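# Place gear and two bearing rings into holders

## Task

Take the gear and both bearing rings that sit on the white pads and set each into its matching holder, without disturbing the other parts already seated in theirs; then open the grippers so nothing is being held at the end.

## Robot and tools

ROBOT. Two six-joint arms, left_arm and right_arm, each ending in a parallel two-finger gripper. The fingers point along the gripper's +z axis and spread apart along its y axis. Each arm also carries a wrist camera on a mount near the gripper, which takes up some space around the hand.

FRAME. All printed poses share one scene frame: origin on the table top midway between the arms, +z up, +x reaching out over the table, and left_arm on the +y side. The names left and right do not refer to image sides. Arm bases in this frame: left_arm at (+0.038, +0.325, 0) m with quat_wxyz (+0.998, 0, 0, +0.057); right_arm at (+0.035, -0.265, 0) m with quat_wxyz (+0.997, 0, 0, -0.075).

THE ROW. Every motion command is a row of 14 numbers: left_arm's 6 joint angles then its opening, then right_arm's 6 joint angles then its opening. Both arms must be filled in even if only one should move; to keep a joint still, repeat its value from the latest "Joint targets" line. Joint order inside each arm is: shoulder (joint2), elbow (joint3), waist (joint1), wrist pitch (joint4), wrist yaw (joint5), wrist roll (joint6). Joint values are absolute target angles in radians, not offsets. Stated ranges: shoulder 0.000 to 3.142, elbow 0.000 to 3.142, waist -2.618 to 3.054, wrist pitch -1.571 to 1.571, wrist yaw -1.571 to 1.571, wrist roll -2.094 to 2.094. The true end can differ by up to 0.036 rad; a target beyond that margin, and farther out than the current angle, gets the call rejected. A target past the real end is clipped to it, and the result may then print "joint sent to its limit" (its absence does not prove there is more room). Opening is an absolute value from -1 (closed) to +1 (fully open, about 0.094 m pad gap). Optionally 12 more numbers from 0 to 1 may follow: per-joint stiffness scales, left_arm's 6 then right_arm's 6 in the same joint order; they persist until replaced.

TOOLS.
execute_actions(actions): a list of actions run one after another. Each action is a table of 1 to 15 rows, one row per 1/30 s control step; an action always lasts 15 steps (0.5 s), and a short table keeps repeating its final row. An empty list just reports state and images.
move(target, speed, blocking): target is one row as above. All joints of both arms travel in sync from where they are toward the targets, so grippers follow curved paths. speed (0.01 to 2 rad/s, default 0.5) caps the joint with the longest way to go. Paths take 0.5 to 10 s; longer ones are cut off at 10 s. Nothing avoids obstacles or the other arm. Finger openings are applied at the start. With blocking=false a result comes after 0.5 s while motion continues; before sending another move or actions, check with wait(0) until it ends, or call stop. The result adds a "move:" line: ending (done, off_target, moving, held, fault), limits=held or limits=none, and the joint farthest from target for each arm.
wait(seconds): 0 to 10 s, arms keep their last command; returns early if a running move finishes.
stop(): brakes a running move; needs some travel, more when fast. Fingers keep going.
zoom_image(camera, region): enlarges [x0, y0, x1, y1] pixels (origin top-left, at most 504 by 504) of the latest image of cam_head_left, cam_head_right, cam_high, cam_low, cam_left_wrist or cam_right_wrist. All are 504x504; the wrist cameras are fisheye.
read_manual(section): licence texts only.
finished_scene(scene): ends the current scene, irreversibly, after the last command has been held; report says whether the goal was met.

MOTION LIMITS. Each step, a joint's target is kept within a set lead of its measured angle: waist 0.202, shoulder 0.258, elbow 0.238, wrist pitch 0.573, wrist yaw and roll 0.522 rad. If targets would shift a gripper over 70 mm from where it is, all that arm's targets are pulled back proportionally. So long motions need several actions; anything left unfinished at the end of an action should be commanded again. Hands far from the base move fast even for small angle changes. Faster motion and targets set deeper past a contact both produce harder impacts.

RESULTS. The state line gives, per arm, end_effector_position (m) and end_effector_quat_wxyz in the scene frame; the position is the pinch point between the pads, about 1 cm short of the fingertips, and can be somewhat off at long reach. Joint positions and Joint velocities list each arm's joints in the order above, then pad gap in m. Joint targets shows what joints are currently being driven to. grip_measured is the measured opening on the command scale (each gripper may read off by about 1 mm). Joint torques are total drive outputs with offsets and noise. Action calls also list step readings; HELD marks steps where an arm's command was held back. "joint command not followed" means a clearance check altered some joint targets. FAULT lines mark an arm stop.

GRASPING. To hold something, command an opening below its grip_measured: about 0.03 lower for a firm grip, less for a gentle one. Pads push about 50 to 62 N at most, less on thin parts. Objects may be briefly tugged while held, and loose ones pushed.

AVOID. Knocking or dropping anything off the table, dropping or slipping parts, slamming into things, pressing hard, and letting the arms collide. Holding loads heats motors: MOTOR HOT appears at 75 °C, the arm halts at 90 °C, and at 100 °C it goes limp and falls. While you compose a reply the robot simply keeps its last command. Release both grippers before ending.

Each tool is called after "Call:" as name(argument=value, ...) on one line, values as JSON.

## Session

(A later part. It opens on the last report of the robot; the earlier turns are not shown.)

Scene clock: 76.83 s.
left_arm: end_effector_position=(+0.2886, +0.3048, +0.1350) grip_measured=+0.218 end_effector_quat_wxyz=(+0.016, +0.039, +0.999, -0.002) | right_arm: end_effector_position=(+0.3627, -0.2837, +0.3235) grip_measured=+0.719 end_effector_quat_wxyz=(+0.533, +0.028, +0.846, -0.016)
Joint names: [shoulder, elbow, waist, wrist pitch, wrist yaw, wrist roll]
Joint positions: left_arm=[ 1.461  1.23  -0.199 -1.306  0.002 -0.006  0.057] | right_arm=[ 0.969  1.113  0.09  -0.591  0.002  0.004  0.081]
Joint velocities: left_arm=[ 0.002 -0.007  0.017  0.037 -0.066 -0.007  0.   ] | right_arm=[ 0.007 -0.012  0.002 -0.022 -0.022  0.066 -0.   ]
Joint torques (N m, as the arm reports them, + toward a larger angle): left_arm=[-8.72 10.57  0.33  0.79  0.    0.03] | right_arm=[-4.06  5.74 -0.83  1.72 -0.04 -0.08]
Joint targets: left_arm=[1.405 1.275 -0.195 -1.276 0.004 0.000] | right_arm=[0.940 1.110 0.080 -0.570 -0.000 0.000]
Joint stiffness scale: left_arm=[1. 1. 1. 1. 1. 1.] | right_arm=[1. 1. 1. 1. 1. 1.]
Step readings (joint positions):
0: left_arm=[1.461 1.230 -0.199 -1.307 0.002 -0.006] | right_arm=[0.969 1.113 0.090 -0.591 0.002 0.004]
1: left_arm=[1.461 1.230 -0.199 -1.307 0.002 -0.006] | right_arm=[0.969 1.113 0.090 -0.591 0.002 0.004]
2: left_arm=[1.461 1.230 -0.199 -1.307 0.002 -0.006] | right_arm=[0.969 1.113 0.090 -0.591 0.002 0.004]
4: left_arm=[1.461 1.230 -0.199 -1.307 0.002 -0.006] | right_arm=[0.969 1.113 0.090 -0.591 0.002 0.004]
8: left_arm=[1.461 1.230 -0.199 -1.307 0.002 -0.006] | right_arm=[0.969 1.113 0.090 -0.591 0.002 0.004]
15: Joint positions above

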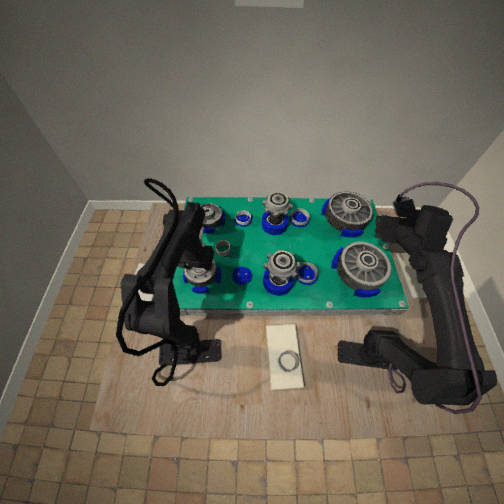

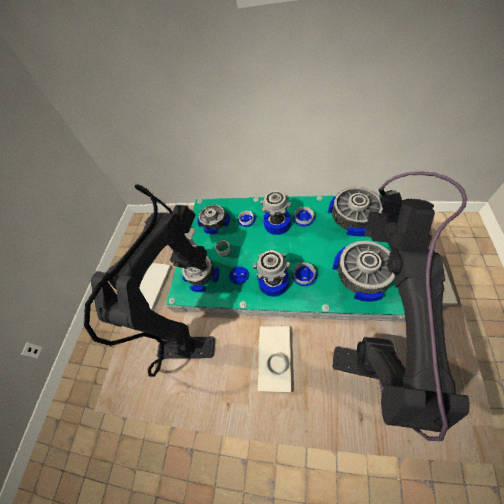

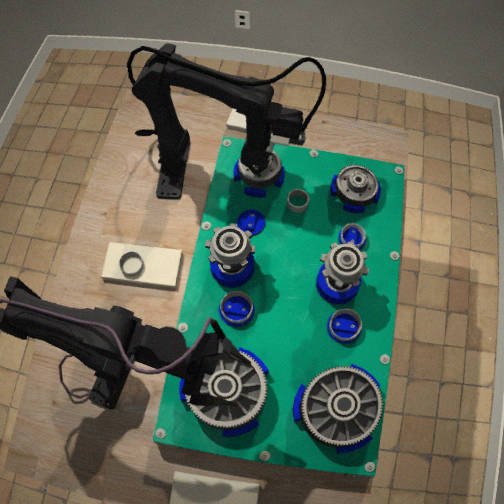

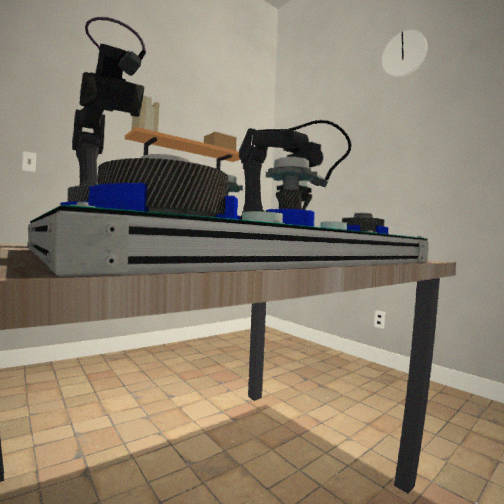

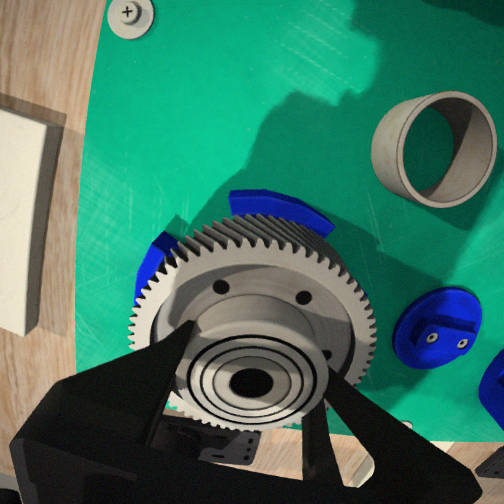

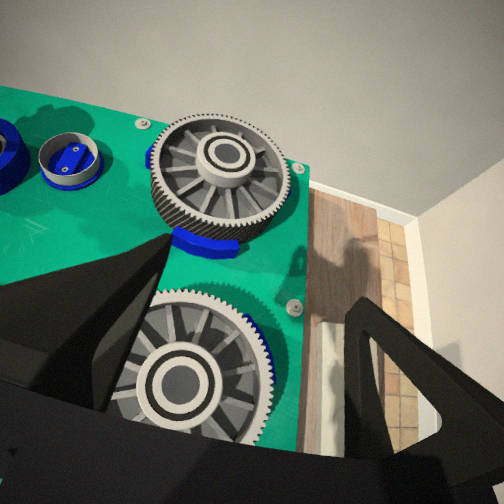

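Call:
execute_actions(actions=[])

Scene clock: 77.87 s.
left_arm: end_effector_position=(+0.2886, +0.3048, +0.1350) grip_measured=+0.218 end_effector_quat_wxyz=(+0.016, +0.039, +0.999, -0.002) | right_arm: end_effector_position=(+0.3627, -0.2837, +0.3235) grip_measured=+0.719 end_effector_quat_wxyz=(+0.533, +0.028, +0.846, -0.016)
Joint names: [shoulder, elbow, waist, wrist pitch, wrist yaw, wrist roll]
Joint positions: left_arm=[ 1.461  1.23  -0.199 -1.306  0.002 -0.006  0.057] | right_arm=[ 0.969  1.113  0.09  -0.591  0.002  0.004  0.081]
Joint velocities: left_arm=[ 0.002  0.002 -0.012  0.022  0.007  0.007 -0.001] | right_arm=[ 0.002  0.007  0.007  0.007  0.037 -0.037 -0.   ]
Joint torques (N m, as the arm reports them, + toward a larger angle): left_arm=[-8.82 10.65  0.36  0.77  0.    0.02] | right_arm=[-4.05  5.69 -0.91  1.74 -0.07 -0.07]
Joint targets: left_arm=[1.405 1.275 -0.195 -1.276 0.004 -0.000] | right_arm=[0.940 1.110 0.080 -0.570 -0.000 0.000]
Joint stiffness scale: left_arm=[1. 1. 1. 1. 1. 1.] | right_arm=[1. 1. 1. 1. 1. 1.]

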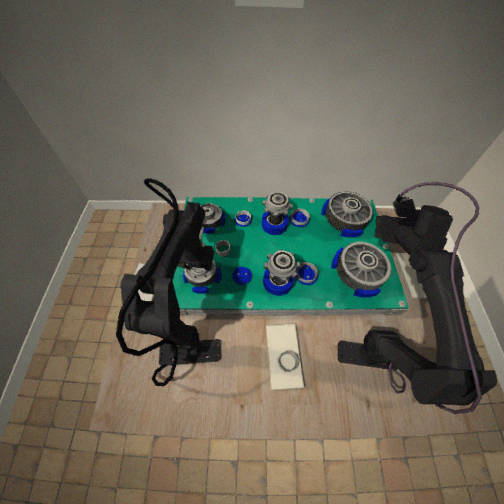

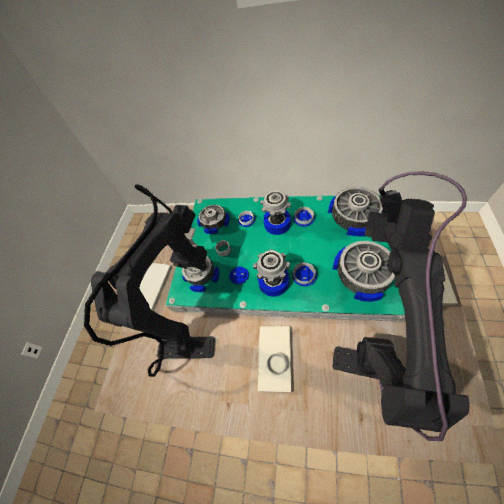

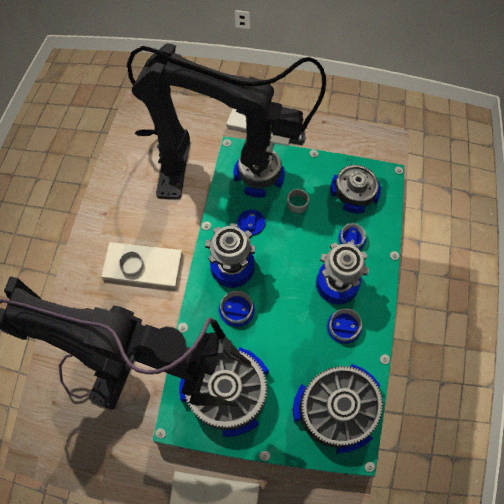

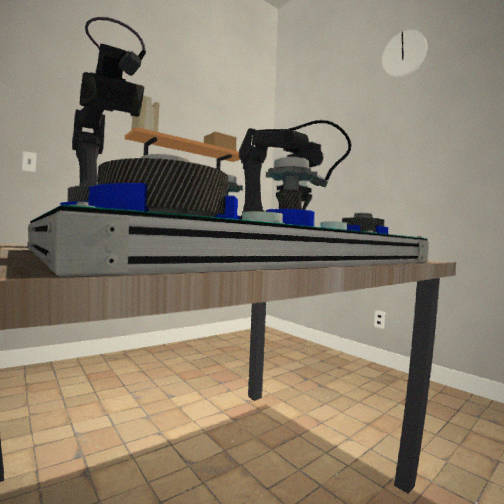

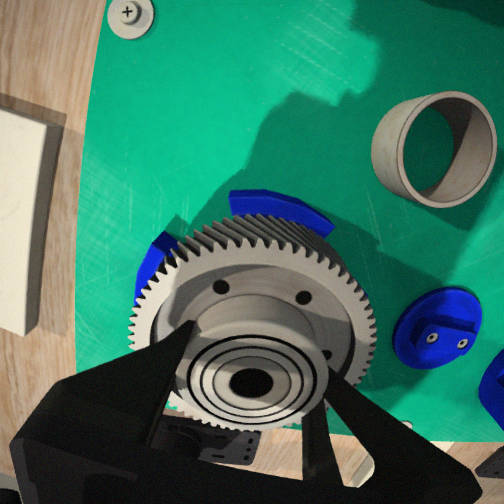

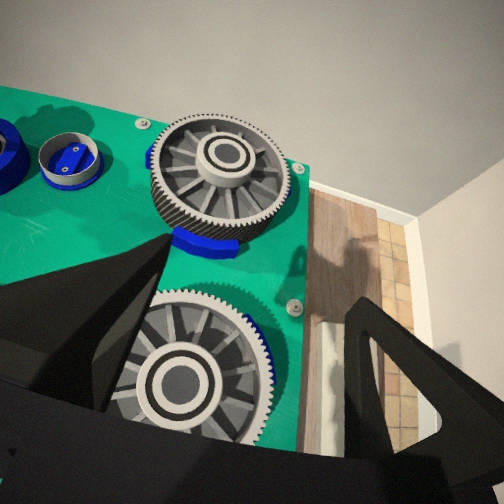

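Call:
execute_actions(actions=[[[1.405,1.275,-0.195,-1.274,0.004,0,0.06,0.94,1.11,0.08,-0.57,0,0,0.72],[1.405,1.275,-0.195,-1.272,0.004,0,0.06,0.94,1.11,0.08,-0.57,0,0,0.72],[1.405,1.275,-0.195,-1.270,0.004,0,0.06,0.94,1.11,0.08,-0.57,0,0,0.72]]])

Scene clock: 78.70 s.
left_arm: end_effector_position=(+0.2899, +0.3047, +0.1350) grip_measured=+0.218 end_effector_quat_wxyz=(+0.019, +0.039, +0.999, -0.002) | right_arm: end_effector_position=(+0.3627, -0.2837, +0.3235) grip_measured=+0.719 end_effector_quat_wxyz=(+0.533, +0.028, +0.846, -0.016)
Joint names: [shoulder, elbow, waist, wrist pitch, wrist yaw, wrist roll]
Joint positions: left_arm=[ 1.461  1.23  -0.199 -1.301  0.002 -0.006  0.057] | right_arm=[ 0.969  1.113  0.09  -0.591  0.002  0.004  0.081]
Joint velocities: left_arm=[-0.007 -0.007  0.002  0.037 -0.037  0.007 -0.001] | right_arm=[ 0.002 -0.007  0.012  0.037  0.037  0.007 -0.   ]
Joint torques (N m, as the arm reports them, + toward a larger angle): left_arm=[-8.81 10.67  0.34  0.81 -0.01  0.03] | right_arm=[-4.09  5.7  -0.87  1.71 -0.06 -0.07]
Joint targets: left_arm=[1.405 1.275 -0.195 -1.270 0.004 0.000] | right_arm=[0.940 1.110 0.080 -0.570 -0.000 -0.000]
Joint stiffness scale: left_arm=[1. 1. 1. 1. 1. 1.] | right_arm=[1. 1. 1. 1. 1. 1.]
Step readings (joint positions):
0: left_arm=[1.461 1.230 -0.199 -1.306 0.002 -0.006] | right_arm=[0.969 1.113 0.090 -0.591 0.002 0.004]
1: left_arm=[1.461 1.230 -0.199 -1.306 0.002 -0.006] | right_arm=[0.969 1.113 0.090 -0.591 0.002 0.004]
2: left_arm=[1.461 1.230 -0.199 -1.306 0.002 -0.006] | right_arm=[0.969 1.113 0.090 -0.591 0.002 0.004]
4: left_arm=[1.461 1.230 -0.199 -1.305 0.002 -0.006] | right_arm=[0.969 1.113 0.090 -0.591 0.002 0.004]
8: left_arm=[1.461 1.230 -0.199 -1.303 0.002 -0.006] | right_arm=[0.969 1.113 0.090 -0.591 0.002 0.004]
15: Joint positions above

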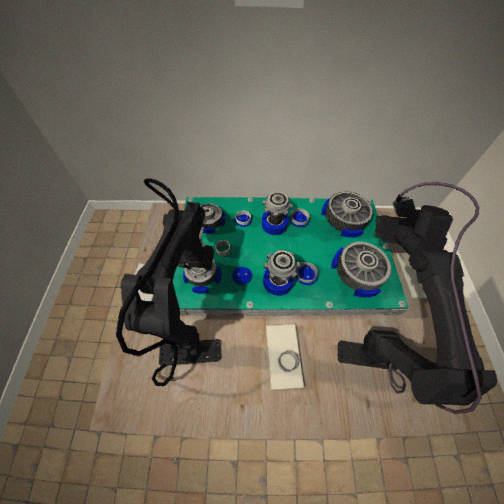

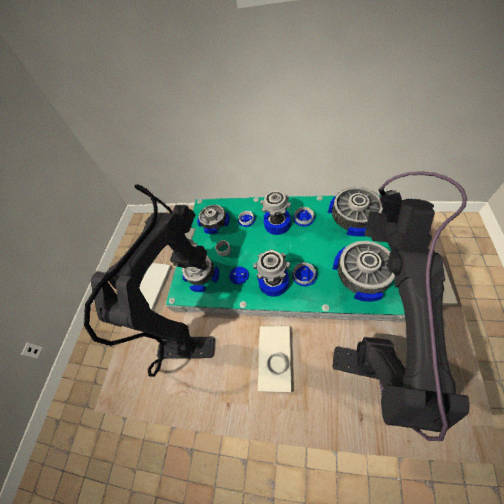

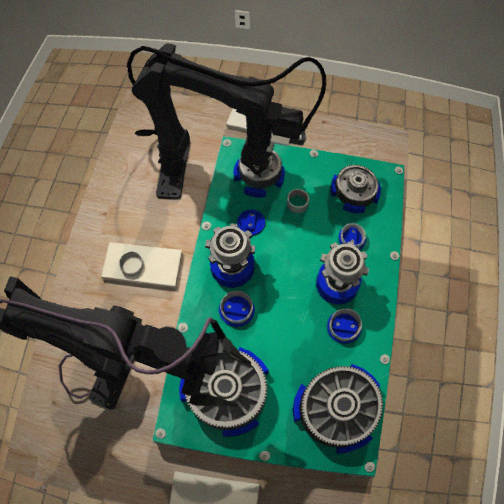

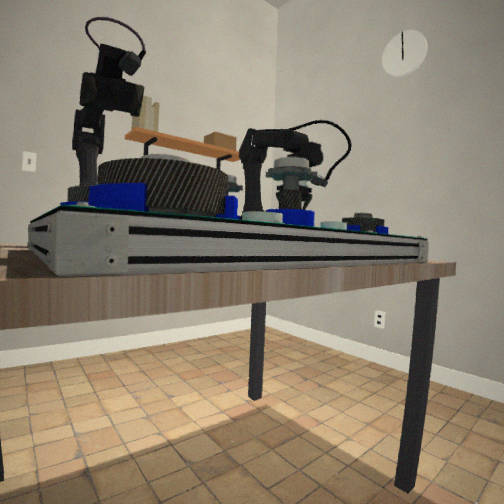

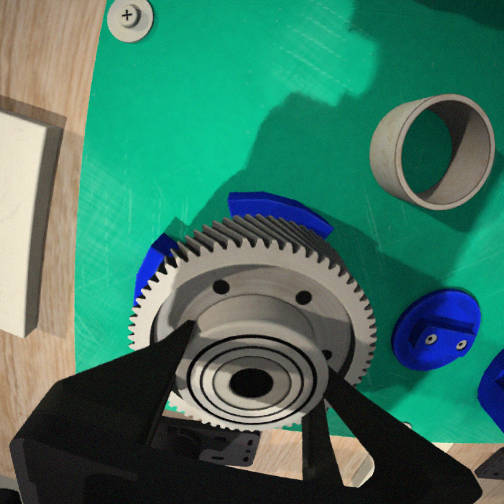

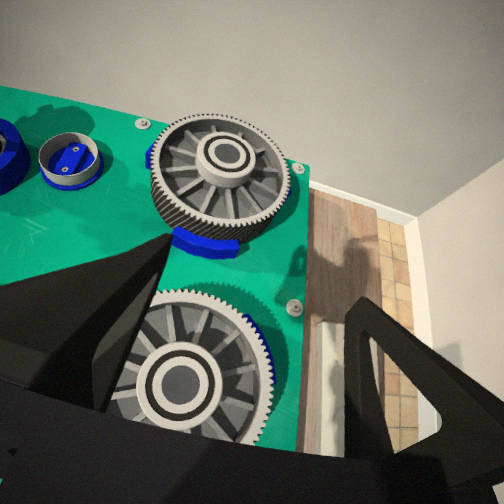

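Call:
execute_actions(actions=[[[1.410,1.275,-0.195,-1.28,0.004,0,0.06,0.94,1.11,0.08,-0.57,0,0,0.72],[1.414,1.275,-0.195,-1.28,0.004,0,0.06,0.94,1.11,0.08,-0.57,0,0,0.72],[1.418,1.275,-0.195,-1.28,0.004,0,0.06,0.94,1.11,0.08,-0.57,0,0,0.72],[1.421,1.275,-0.195,-1.28,0.004,0,0.06,0.94,1.11,0.08,-0.57,0,0,0.72],[1.424,1.275,-0.195,-1.28,0.004,0,0.06,0.94,1.11,0.08,-0.57,0,0,0.72],[1.427,1.275,-0.195,-1.28,0.004,0,0.06,0.94,1.11,0.08,-0.57,0,0,0.72],[1.430,1.275,-0.195,-1.28,0.004,0,0.06,0.94,1.11,0.08,-0.57,0,0,0.72],[1.432,1.275,-0.195,-1.28,0.004,0,0.06,0.94,1.11,0.08,-0.57,0,0,0.72],[1.434,1.275,-0.195,-1.28,0.004,0,0.06,0.94,1.11,0.08,-0.57,0,0,0.72],[1.436,1.275,-0.195,-1.28,0.004,0,0.06,0.94,1.11,0.08,-0.57,0,0,0.72],[1.438,1.275,-0.195,-1.28,0.004,0,0.06,0.94,1.11,0.08,-0.57,0,0,0.72],[1.440,1.275,-0.195,-1.28,0.004,0,0.06,0.94,1.11,0.08,-0.57,0,0,0.72],[1.442,1.275,-0.195,-1.28,0.004,0,0.06,0.94,1.11,0.08,-0.57,0,0,0.72],[1.444,1.275,-0.195,-1.28,0.004,0,0.06,0.94,1.11,0.08,-0.57,0,0,0.72],[1.446,1.275,-0.195,-1.28,0.004,0,0.06,0.94,1.11,0.08,-0.57,0,0,0.72]],[[1.448,1.275,-0.195,-1.28,0.004,0,0.06,0.94,1.11,0.08,-0.57,0,0,0.72],[1.450,1.275,-0.195,-1.28,0.004,0,0.06,0.94,1.11,0.08,-0.57,0,0,0.72],[1.452,1.275,-0.195,-1.28,0.004,0,0.06,0.94,1.11,0.08,-0.57,0,0,0.72],[1.454,1.275,-0.195,-1.28,0.004,0,0.06,0.94,1.11,0.08,-0.57,0,0,0.72],[1.456,1.275,-0.195,-1.28,0.004,0,0.06,0.94,1.11,0.08,-0.57,0,0,0.72]]])

Scene clock: 80.80 s.
left_arm: end_effector_position=(+0.2902, +0.3051, +0.1320) grip_measured=+0.218 end_effector_quat_wxyz=(+0.013, +0.039, +0.999, -0.001) | right_arm: end_effector_position=(+0.3627, -0.2837, +0.3235) grip_measured=+0.719 end_effector_quat_wxyz=(+0.533, +0.028, +0.846, -0.016)
Joint names: [shoulder, elbow, waist, wrist pitch, wrist yaw, wrist roll]
Joint positions: left_arm=[ 1.474  1.23  -0.199 -1.301  0.    -0.006  0.057] | right_arm=[ 0.969  1.113  0.09  -0.591  0.002  0.004  0.081]
Joint velocities: left_arm=[-0.017 -0.002 -0.002  0.066 -0.037 -0.022  0.   ] | right_arm=[-0.002 -0.007 -0.007  0.022 -0.007 -0.037 -0.   ]
Joint torques (N m, as the arm reports them, + toward a larger angle): left_arm=[-6.03 10.61  0.4   0.66 -0.01  0.05] | right_arm=[-4.1   5.67 -0.84  1.73 -0.07 -0.06]
Joint targets: left_arm=[1.456 1.275 -0.195 -1.280 0.004 -0.000] | right_arm=[0.940 1.110 0.080 -0.570 0.000 0.000]
Joint stiffness scale: left_arm=[1. 1. 1. 1. 1. 1.] | right_arm=[1. 1. 1. 1. 1. 1.]
Step readings (joint positions; steps 1 to 15: 1st action; 16 to 30: 2nd action):
0: left_arm=[1.461 1.230 -0.199 -1.301 0.002 -0.006] | right_arm=[0.969 1.113 0.090 -0.591 0.002 0.004]
1: left_arm=[1.461 1.230 -0.199 -1.301 0.002 -0.006] | right_arm=[0.969 1.113 0.090 -0.591 0.002 0.004]
2: left_arm=[1.461 1.230 -0.199 -1.301 0.002 -0.006] | right_arm=[0.969 1.113 0.090 -0.591 0.002 0.004]
4: left_arm=[1.461 1.230 -0.199 -1.301 0.002 -0.006] | right_arm=[0.969 1.113 0.090 -0.591 0.002 0.004]
8: left_arm=[1.464 1.230 -0.199 -1.301 0.002 -0.006] | right_arm=[0.969 1.113 0.090 -0.591 0.002 0.004]
15: left_arm=[1.474 1.230 -0.199 -1.301 0.000 -0.006] | right_arm=[0.969 1.113 0.090 -0.591 0.002 0.004]
16: left_arm=[1.474 1.230 -0.199 -1.301 0.000 -0.006] | right_arm=[0.969 1.113 0.090 -0.591 0.002 0.004]
17: left_arm=[1.474 1.230 -0.199 -1.301 0.000 -0.006] | right_arm=[0.969 1.113 0.090 -0.591 0.002 0.004]
19: left_arm=[1.474 1.230 -0.199 -1.301 0.000 -0.006] | right_arm=[0.969 1.113 0.090 -0.591 0.002 0.004]
23: left_arm=[1.474 1.230 -0.199 -1.301 0.000 -0.006] | right_arm=[0.969 1.113 0.090 -0.591 0.002 0.004]
30: Joint positions above

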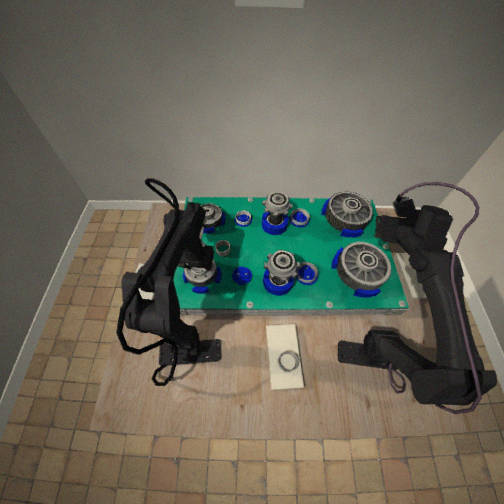

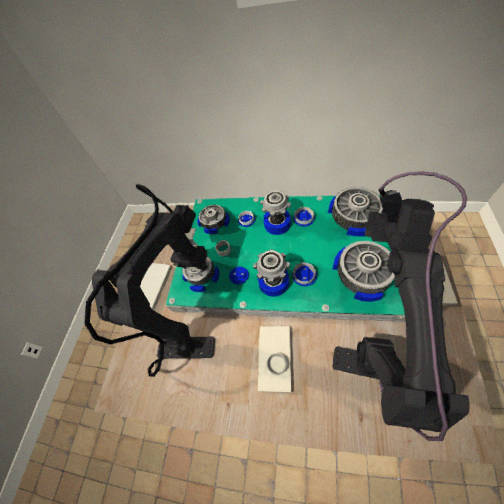

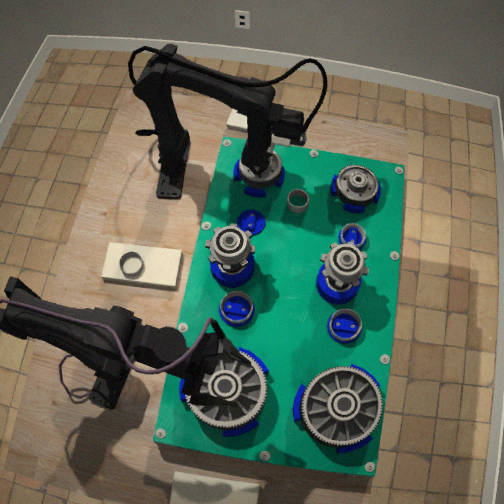

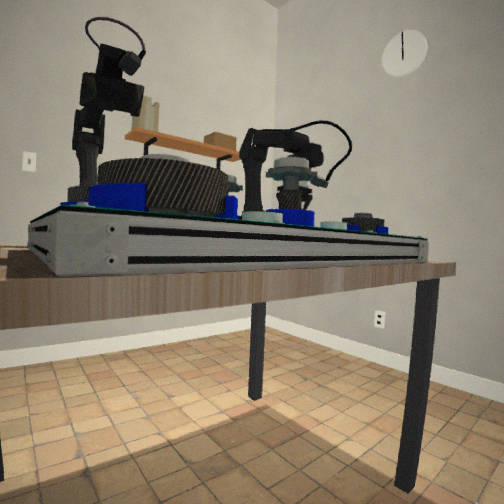

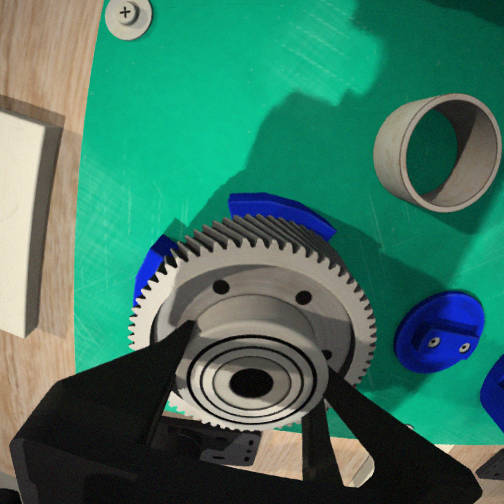

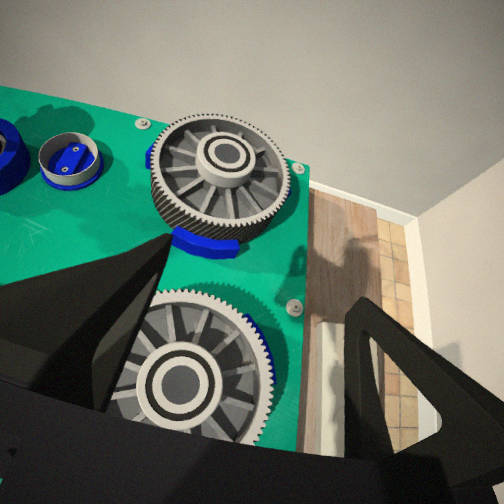

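Call:
zoom_image(camera="cam_high", region=[220, 130, 310, 210])

Call:
zoom_image(camera="cam_left_wrist", region=[110, 170, 400, 400])

Call:
zoom_image(camera="cam_head_left", region=[170, 240, 240, 300])

Region (220, 130, 310, 210) of cam_high's 504x504 image, scaled by 5.600, with more detail than that image has.

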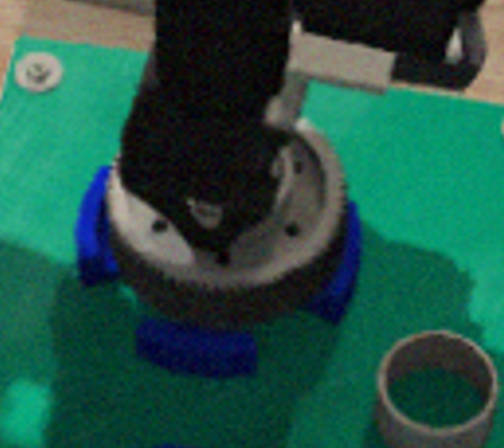

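Region (110, 170, 400, 400) of cam_left_wrist's 504x504 image, scaled by 1.738, with more detail than that image has; it fills the top 400 rows of this view, and the rest is white.

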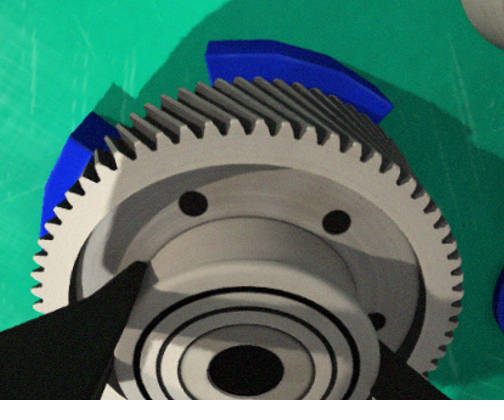

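Region (170, 240, 240, 300) of cam_head_left's 504x504 image, scaled by 7.200, with more detail than that image has; it fills the top 432 rows of this view, and the rest is white.

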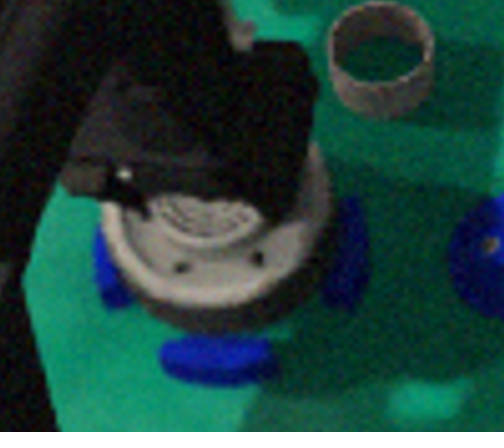

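Call:
execute_actions(actions=[[[1.440,1.275,-0.198,-1.28,0.004,0,0.06,0.94,1.11,0.08,-0.57,0,0,0.72],[1.440,1.275,-0.201,-1.28,0.004,0,0.06,0.94,1.11,0.08,-0.57,0,0,0.72],[1.440,1.275,-0.204,-1.28,0.004,0,0.06,0.94,1.11,0.08,-0.57,0,0,0.72],[1.440,1.275,-0.206,-1.28,0.004,0,0.06,0.94,1.11,0.08,-0.57,0,0,0.72],[1.440,1.275,-0.208,-1.28,0.004,0,0.06,0.94,1.11,0.08,-0.57,0,0,0.72],[1.440,1.275,-0.209,-1.28,0.004,0,0.06,0.94,1.11,0.08,-0.57,0,0,0.72],[1.440,1.275,-0.210,-1.28,0.004,0,0.06,0.94,1.11,0.08,-0.57,0,0,0.72],[1.440,1.275,-0.211,-1.28,0.004,0,0.06,0.94,1.11,0.08,-0.57,0,0,0.72],[1.440,1.275,-0.212,-1.28,0.004,0,0.06,0.94,1.11,0.08,-0.57,0,0,0.72],[1.440,1.275,-0.213,-1.28,0.004,0,0.06,0.94,1.11,0.08,-0.57,0,0,0.72],[1.440,1.275,-0.214,-1.28,0.004,0,0.06,0.94,1.11,0.08,-0.57,0,0,0.72],[1.440,1.275,-0.215,-1.28,0.004,0,0.06,0.94,1.11,0.08,-0.57,0,0,0.72]]])

Scene clock: 82.33 s.
left_arm: end_effector_position=(+0.2901, +0.3047, +0.1320) grip_measured=+0.218 end_effector_quat_wxyz=(+0.013, +0.042, +0.999, +0.002) | right_arm: end_effector_position=(+0.3627, -0.2837, +0.3235) grip_measured=+0.719 end_effector_quat_wxyz=(+0.533, +0.028, +0.846, -0.016)
Joint names: [shoulder, elbow, waist, wrist pitch, wrist yaw, wrist roll]
Joint positions: left_arm=[ 1.474  1.23  -0.205 -1.301 -0.006 -0.006  0.057] | right_arm=[ 0.969  1.113  0.09  -0.591  0.002  0.004  0.081]
Joint velocities: left_arm=[-0.017 -0.022 -0.007 -0.037 -0.051  0.007 -0.001] | right_arm=[ 0.002 -0.012 -0.022  0.037 -0.022  0.022 -0.   ]
Joint torques (N m, as the arm reports them, + toward a larger angle): left_arm=[-7.22 10.62 -0.78  0.66  0.06  0.05] | right_arm=[-4.06  5.66 -0.88  1.73 -0.06 -0.07]
Joint targets: left_arm=[1.440 1.275 -0.215 -1.280 0.004 0.000] | right_arm=[0.940 1.110 0.080 -0.570 -0.000 0.000]
Joint stiffness scale: left_arm=[1. 1. 1. 1. 1. 1.] | right_arm=[1. 1. 1. 1. 1. 1.]
Step readings (joint positions):
0: left_arm=[1.474 1.230 -0.199 -1.301 0.000 -0.006] | right_arm=[0.969 1.113 0.090 -0.591 0.002 0.004]
1: left_arm=[1.474 1.230 -0.199 -1.301 0.000 -0.006] | right_arm=[0.969 1.113 0.090 -0.591 0.002 0.004]
2: left_arm=[1.474 1.230 -0.199 -1.301 0.000 -0.006] | right_arm=[0.969 1.113 0.090 -0.591 0.002 0.004]
4: left_arm=[1.474 1.230 -0.199 -1.301 0.000 -0.006] | right_arm=[0.969 1.113 0.090 -0.591 0.002 0.004]
8: left_arm=[1.474 1.230 -0.202 -1.301 -0.002 -0.006] | right_arm=[0.969 1.113 0.090 -0.591 0.002 0.004]
15: Joint positions above

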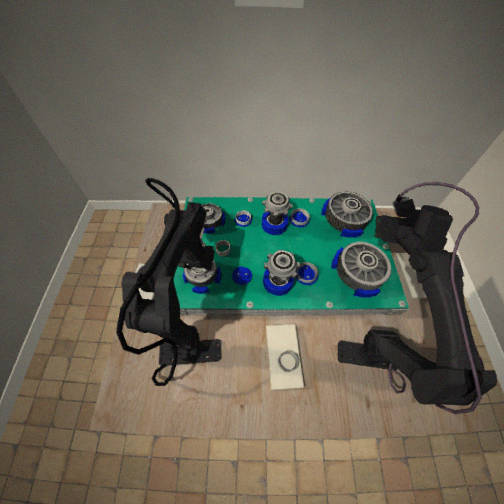

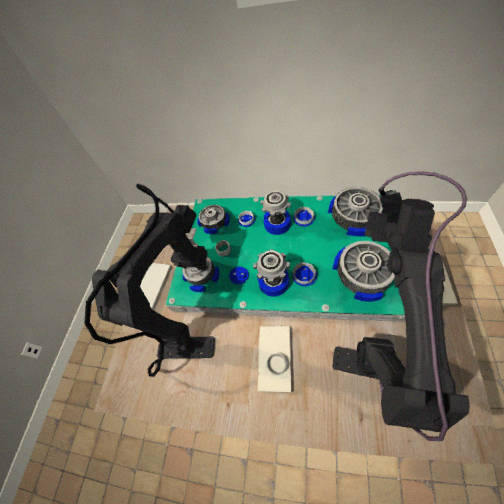

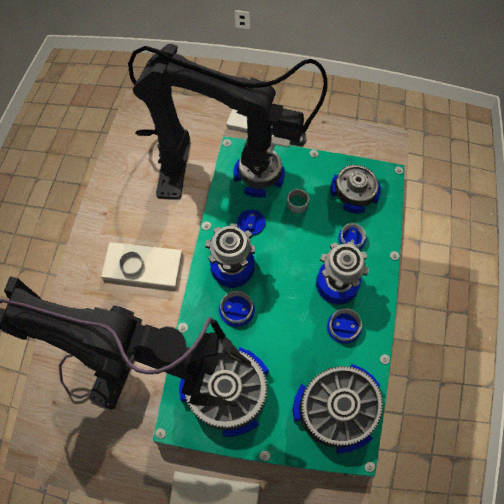

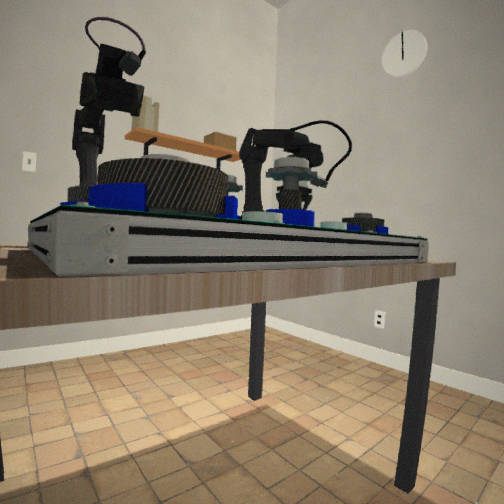

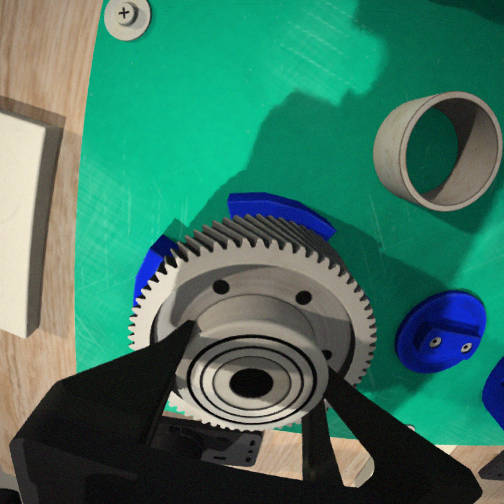

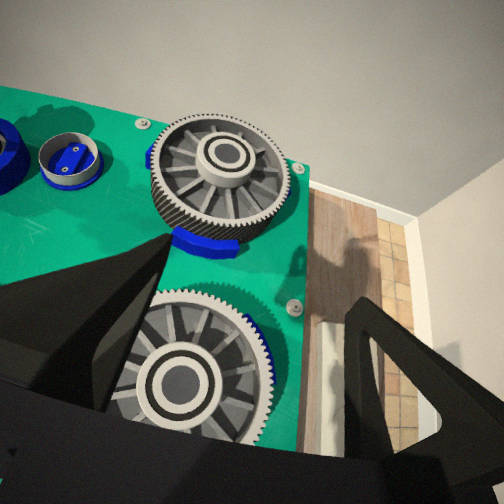

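Call:
execute_actions(actions=[[[1.440,1.275,-0.210,-1.28,0.01,0.01,0.06,0.94,1.11,0.08,-0.57,0,0,0.72],[1.440,1.275,-0.210,-1.28,0.01,0.02,0.06,0.94,1.11,0.08,-0.57,0,0,0.72],[1.440,1.275,-0.210,-1.28,0.01,0.03,0.06,0.94,1.11,0.08,-0.57,0,0,0.72],[1.440,1.275,-0.210,-1.28,0.01,0.04,0.06,0.94,1.11,0.08,-0.57,0,0,0.72],[1.440,1.275,-0.210,-1.28,0.01,0.05,0.06,0.94,1.11,0.08,-0.57,0,0,0.72],[1.440,1.275,-0.210,-1.28,0.01,0.06,0.06,0.94,1.11,0.08,-0.57,0,0,0.72],[1.440,1.275,-0.210,-1.28,0.01,0.07,0.06,0.94,1.11,0.08,-0.57,0,0,0.72],[1.440,1.275,-0.210,-1.28,0.01,0.08,0.06,0.94,1.11,0.08,-0.57,0,0,0.72],[1.440,1.275,-0.210,-1.28,0.01,0.09,0.06,0.94,1.11,0.08,-0.57,0,0,0.72],[1.440,1.275,-0.210,-1.28,0.01,0.10,0.06,0.94,1.11,0.08,-0.57,0,0,0.72],[1.440,1.275,-0.210,-1.28,0.01,0.11,0.06,0.94,1.11,0.08,-0.57,0,0,0.72],[1.440,1.275,-0.210,-1.28,0.01,0.12,0.06,0.94,1.11,0.08,-0.57,0,0,0.72],[1.440,1.275,-0.210,-1.28,0.01,0.13,0.06,0.94,1.11,0.08,-0.57,0,0,0.72],[1.440,1.275,-0.210,-1.28,0.01,0.14,0.06,0.94,1.11,0.08,-0.57,0,0,0.72],[1.440,1.275,-0.210,-1.28,0.01,0.15,0.06,0.94,1.11,0.08,-0.57,0,0,0.72]],[[1.440,1.275,-0.210,-1.28,0.01,0.15,0.06,0.94,1.11,0.08,-0.57,0,0,0.72]]])

Scene clock: 84.30 s.
left_arm: end_effector_position=(+0.2902, +0.3039, +0.1311) grip_measured=+0.218 end_effector_quat_wxyz=(+0.011, +0.114, +0.993, +0.001) | right_arm: end_effector_position=(+0.3627, -0.2837, +0.3235) grip_measured=+0.719 end_effector_quat_wxyz=(+0.533, +0.028, +0.846, -0.016)
Joint names: [shoulder, elbow, waist, wrist pitch, wrist yaw, wrist roll]
Joint positions: left_arm=[ 1.478  1.23  -0.205 -1.301 -0.001  0.138  0.057] | right_arm=[ 0.969  1.113  0.09  -0.591  0.002  0.004  0.081]
Joint velocities: left_arm=[-0.012 -0.002  0.002  0.037  0.007 -0.022 -0.   ] | right_arm=[-0.022 -0.012 -0.017  0.007 -0.037  0.007 -0.   ]
Joint torques (N m, as the arm reports them, + toward a larger angle): left_arm=[-7.48 10.56 -0.36  0.64  0.05  0.07] | right_arm=[-4.06  5.66 -0.85  1.73 -0.06 -0.06]
Joint targets: left_arm=[1.440 1.275 -0.210 -1.280 0.010 0.150] | right_arm=[0.940 1.110 0.080 -0.570 0.000 -0.000]
Joint stiffness scale: left_arm=[1. 1. 1. 1. 1. 1.] | right_arm=[1. 1. 1. 1. 1. 1.]
Step readings (joint positions; steps 1 to 15: 1st action; 16 to 30: 2nd action):
0: left_arm=[1.474 1.230 -0.205 -1.301 -0.006 -0.006] | right_arm=[0.969 1.113 0.090 -0.591 0.002 0.004]
1: left_arm=[1.474 1.230 -0.205 -1.301 -0.006 -0.005] | right_arm=[0.969 1.113 0.090 -0.591 0.002 0.004]
2: left_arm=[1.474 1.230 -0.205 -1.301 -0.006 -0.003] | right_arm=[0.969 1.113 0.090 -0.591 0.002 0.004]
4: left_arm=[1.474 1.230 -0.205 -1.301 -0.006 0.006] | right_arm=[0.969 1.113 0.090 -0.591 0.002 0.004]
8: left_arm=[1.474 1.230 -0.205 -1.301 -0.005 0.034] | right_arm=[0.969 1.113 0.090 -0.591 0.002 0.004]
15: left_arm=[1.474 1.230 -0.205 -1.301 -0.004 0.099] | right_arm=[0.969 1.113 0.090 -0.591 0.002 0.004]
16: left_arm=[1.474 1.230 -0.205 -1.301 -0.004 0.107] | right_arm=[0.969 1.113 0.090 -0.591 0.002 0.004]
17: left_arm=[1.474 1.230 -0.205 -1.301 -0.004 0.113] | right_arm=[0.969 1.113 0.090 -0.591 0.002 0.004]
19: left_arm=[1.475 1.230 -0.205 -1.301 -0.002 0.123] | right_arm=[0.969 1.113 0.090 -0.591 0.002 0.004]
23: left_arm=[1.478 1.230 -0.205 -1.301 -0.001 0.134] | right_arm=[0.969 1.113 0.090 -0.591 0.002 0.004]
30: Joint positions above

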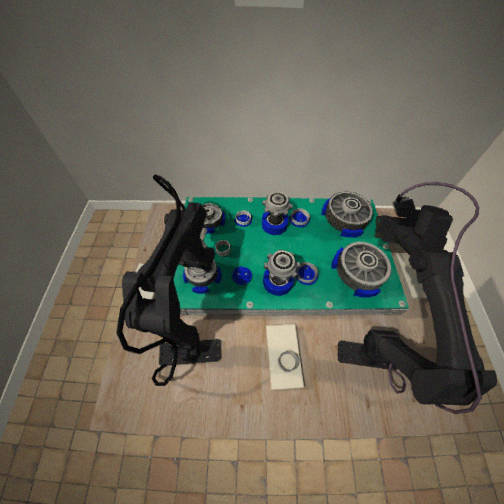

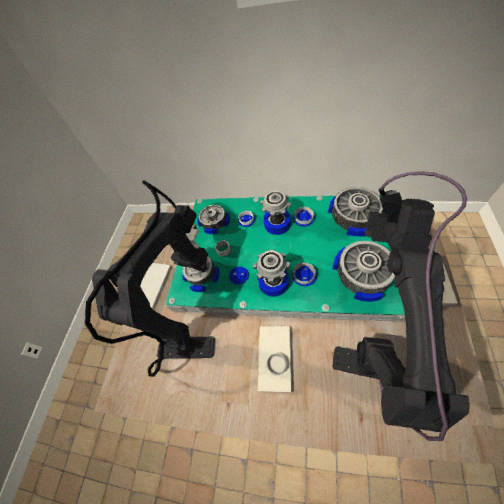

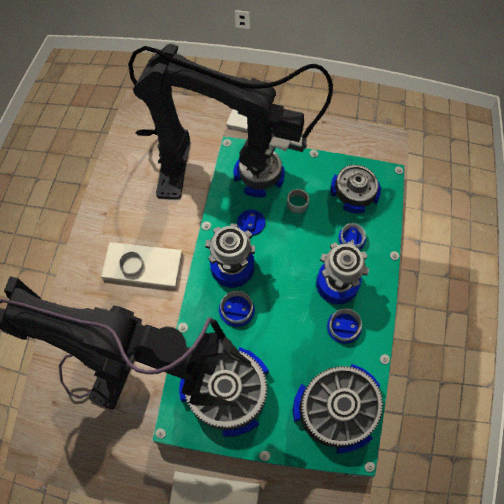

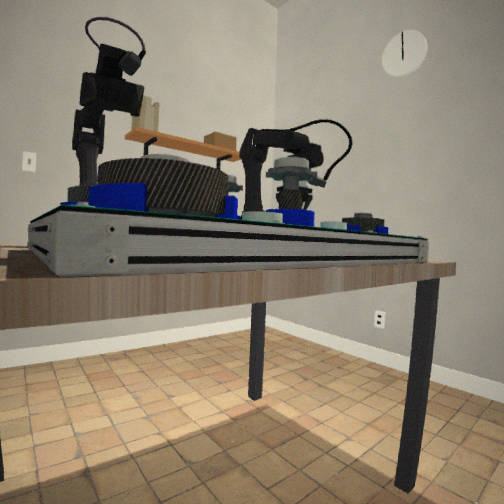

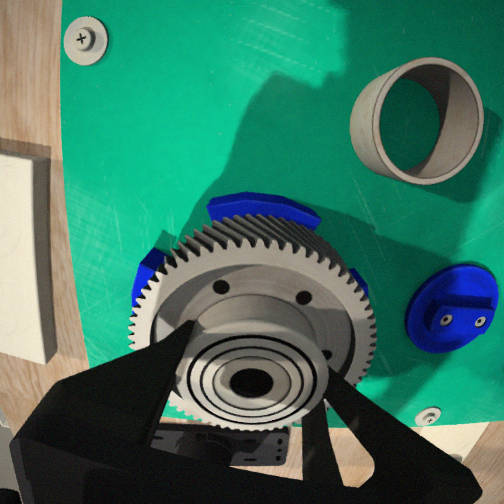

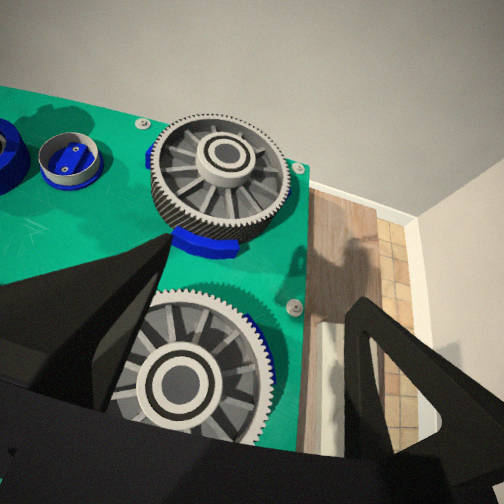

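It dropped to the q2 limit. Continue down with twist.

Call:
execute_actions(actions=[[[1.442,1.275,-0.210,-1.28,0.01,0.155,0.06,0.94,1.11,0.08,-0.57,0,0,0.72],[1.444,1.275,-0.210,-1.28,0.01,0.16,0.06,0.94,1.11,0.08,-0.57,0,0,0.72],[1.446,1.275,-0.210,-1.28,0.01,0.165,0.06,0.94,1.11,0.08,-0.57,0,0,0.72],[1.448,1.275,-0.210,-1.28,0.01,0.17,0.06,0.94,1.11,0.08,-0.57,0,0,0.72],[1.450,1.275,-0.210,-1.28,0.01,0.175,0.06,0.94,1.11,0.08,-0.57,0,0,0.72],[1.452,1.275,-0.210,-1.28,0.01,0.18,0.06,0.94,1.11,0.08,-0.57,0,0,0.72],[1.454,1.275,-0.210,-1.28,0.01,0.185,0.06,0.94,1.11,0.08,-0.57,0,0,0.72],[1.456,1.275,-0.210,-1.28,0.01,0.19,0.06,0.94,1.11,0.08,-0.57,0,0,0.72],[1.458,1.275,-0.210,-1.28,0.01,0.195,0.06,0.94,1.11,0.08,-0.57,0,0,0.72],[1.460,1.275,-0.210,-1.28,0.01,0.20,0.06,0.94,1.11,0.08,-0.57,0,0,0.72],[1.462,1.275,-0.210,-1.28,0.01,0.205,0.06,0.94,1.11,0.08,-0.57,0,0,0.72],[1.464,1.275,-0.210,-1.28,0.01,0.21,0.06,0.94,1.11,0.08,-0.57,0,0,0.72],[1.466,1.275,-0.210,-1.28,0.01,0.215,0.06,0.94,1.11,0.08,-0.57,0,0,0.72],[1.468,1.275,-0.210,-1.28,0.01,0.22,0.06,0.94,1.11,0.08,-0.57,0,0,0.72],[1.470,1.275,-0.210,-1.28,0.01,0.225,0.06,0.94,1.11,0.08,-0.57,0,0,0.72]]])

Scene clock: 85.63 s.
left_arm: end_effector_position=(+0.2906, +0.3041, +0.1299) grip_measured=+0.218 end_effector_quat_wxyz=(+0.009, +0.141, +0.990, +0.002) | right_arm: end_effector_position=(+0.3627, -0.2837, +0.3235) grip_measured=+0.719 end_effector_quat_wxyz=(+0.533, +0.028, +0.846, -0.016)
Joint names: [shoulder, elbow, waist, wrist pitch, wrist yaw, wrist roll]
Joint positions: left_arm=[ 1.483  1.23  -0.205 -1.3   -0.003  0.193  0.057] | right_arm=[ 0.969  1.113  0.09  -0.591  0.002  0.004  0.081]
Joint velocities: left_arm=[ 0.007  0.007  0.032 -0.007  0.007  0.095 -0.   ] | right_arm=[ 0.002 -0.002 -0.007  0.007 -0.007  0.022 -0.   ]
Joint torques (N m, as the arm reports them, + toward a larger angle): left_arm=[-5.78 10.66 -0.37  0.63  0.09  0.13] | right_arm=[-4.05  5.66 -0.89  1.72 -0.07 -0.06]
Joint targets: left_arm=[1.470 1.275 -0.210 -1.280 0.010 0.225] | right_arm=[0.940 1.110 0.080 -0.570 0.000 0.000]
Joint stiffness scale: left_arm=[1. 1. 1. 1. 1. 1.] | right_arm=[1. 1. 1. 1. 1. 1.]
Step readings (joint positions):
0: left_arm=[1.478 1.230 -0.205 -1.301 -0.001 0.139] | right_arm=[0.969 1.113 0.090 -0.591 0.002 0.004]
1: left_arm=[1.478 1.230 -0.205 -1.301 -0.001 0.140] | right_arm=[0.969 1.113 0.090 -0.591 0.002 0.004]
2: left_arm=[1.478 1.230 -0.205 -1.301 -0.001 0.142] | right_arm=[0.969 1.113 0.090 -0.591 0.002 0.004]
4: left_arm=[1.478 1.230 -0.205 -1.301 -0.001 0.147] | right_arm=[0.969 1.113 0.090 -0.591 0.002 0.004]
8: left_arm=[1.480 1.230 -0.205 -1.301 -0.001 0.163] | right_arm=[0.969 1.113 0.090 -0.591 0.002 0.004]
15: Joint positions above

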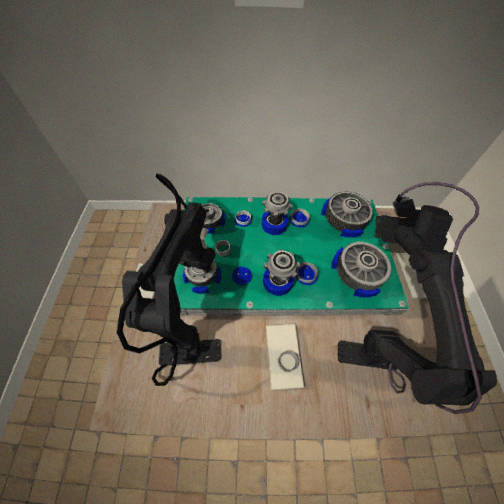

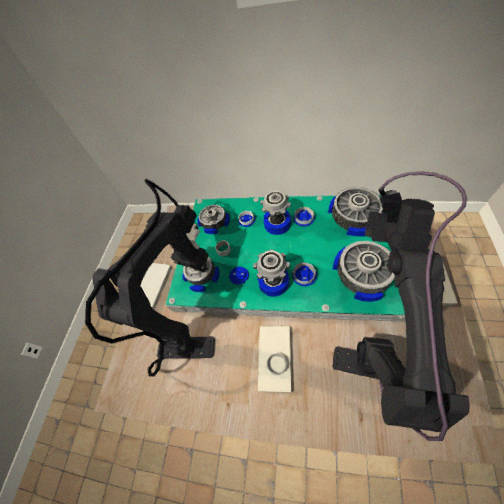

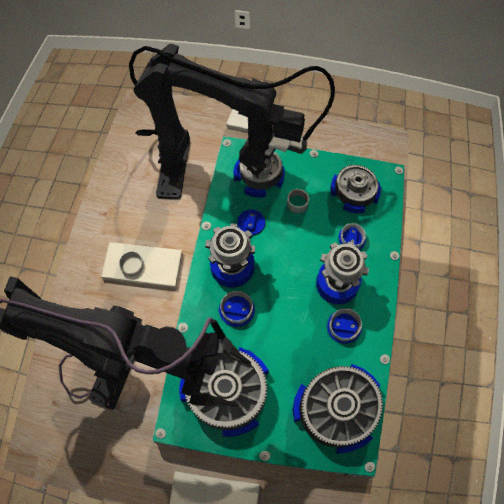

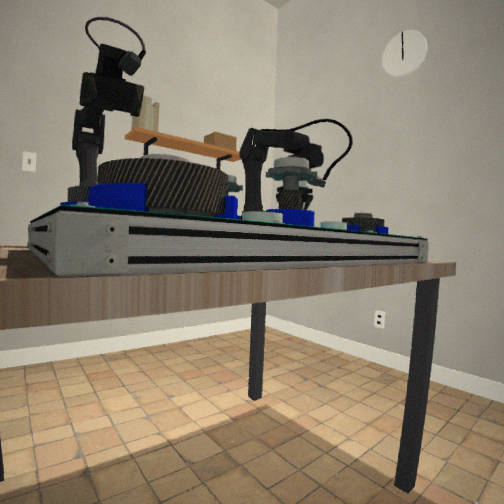

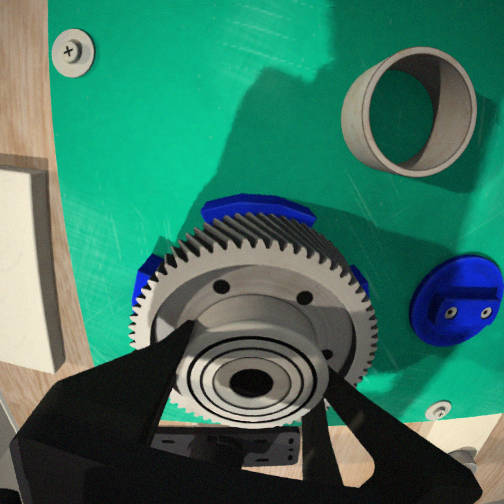

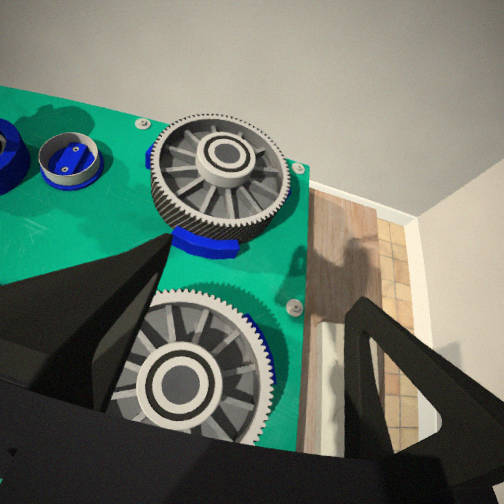

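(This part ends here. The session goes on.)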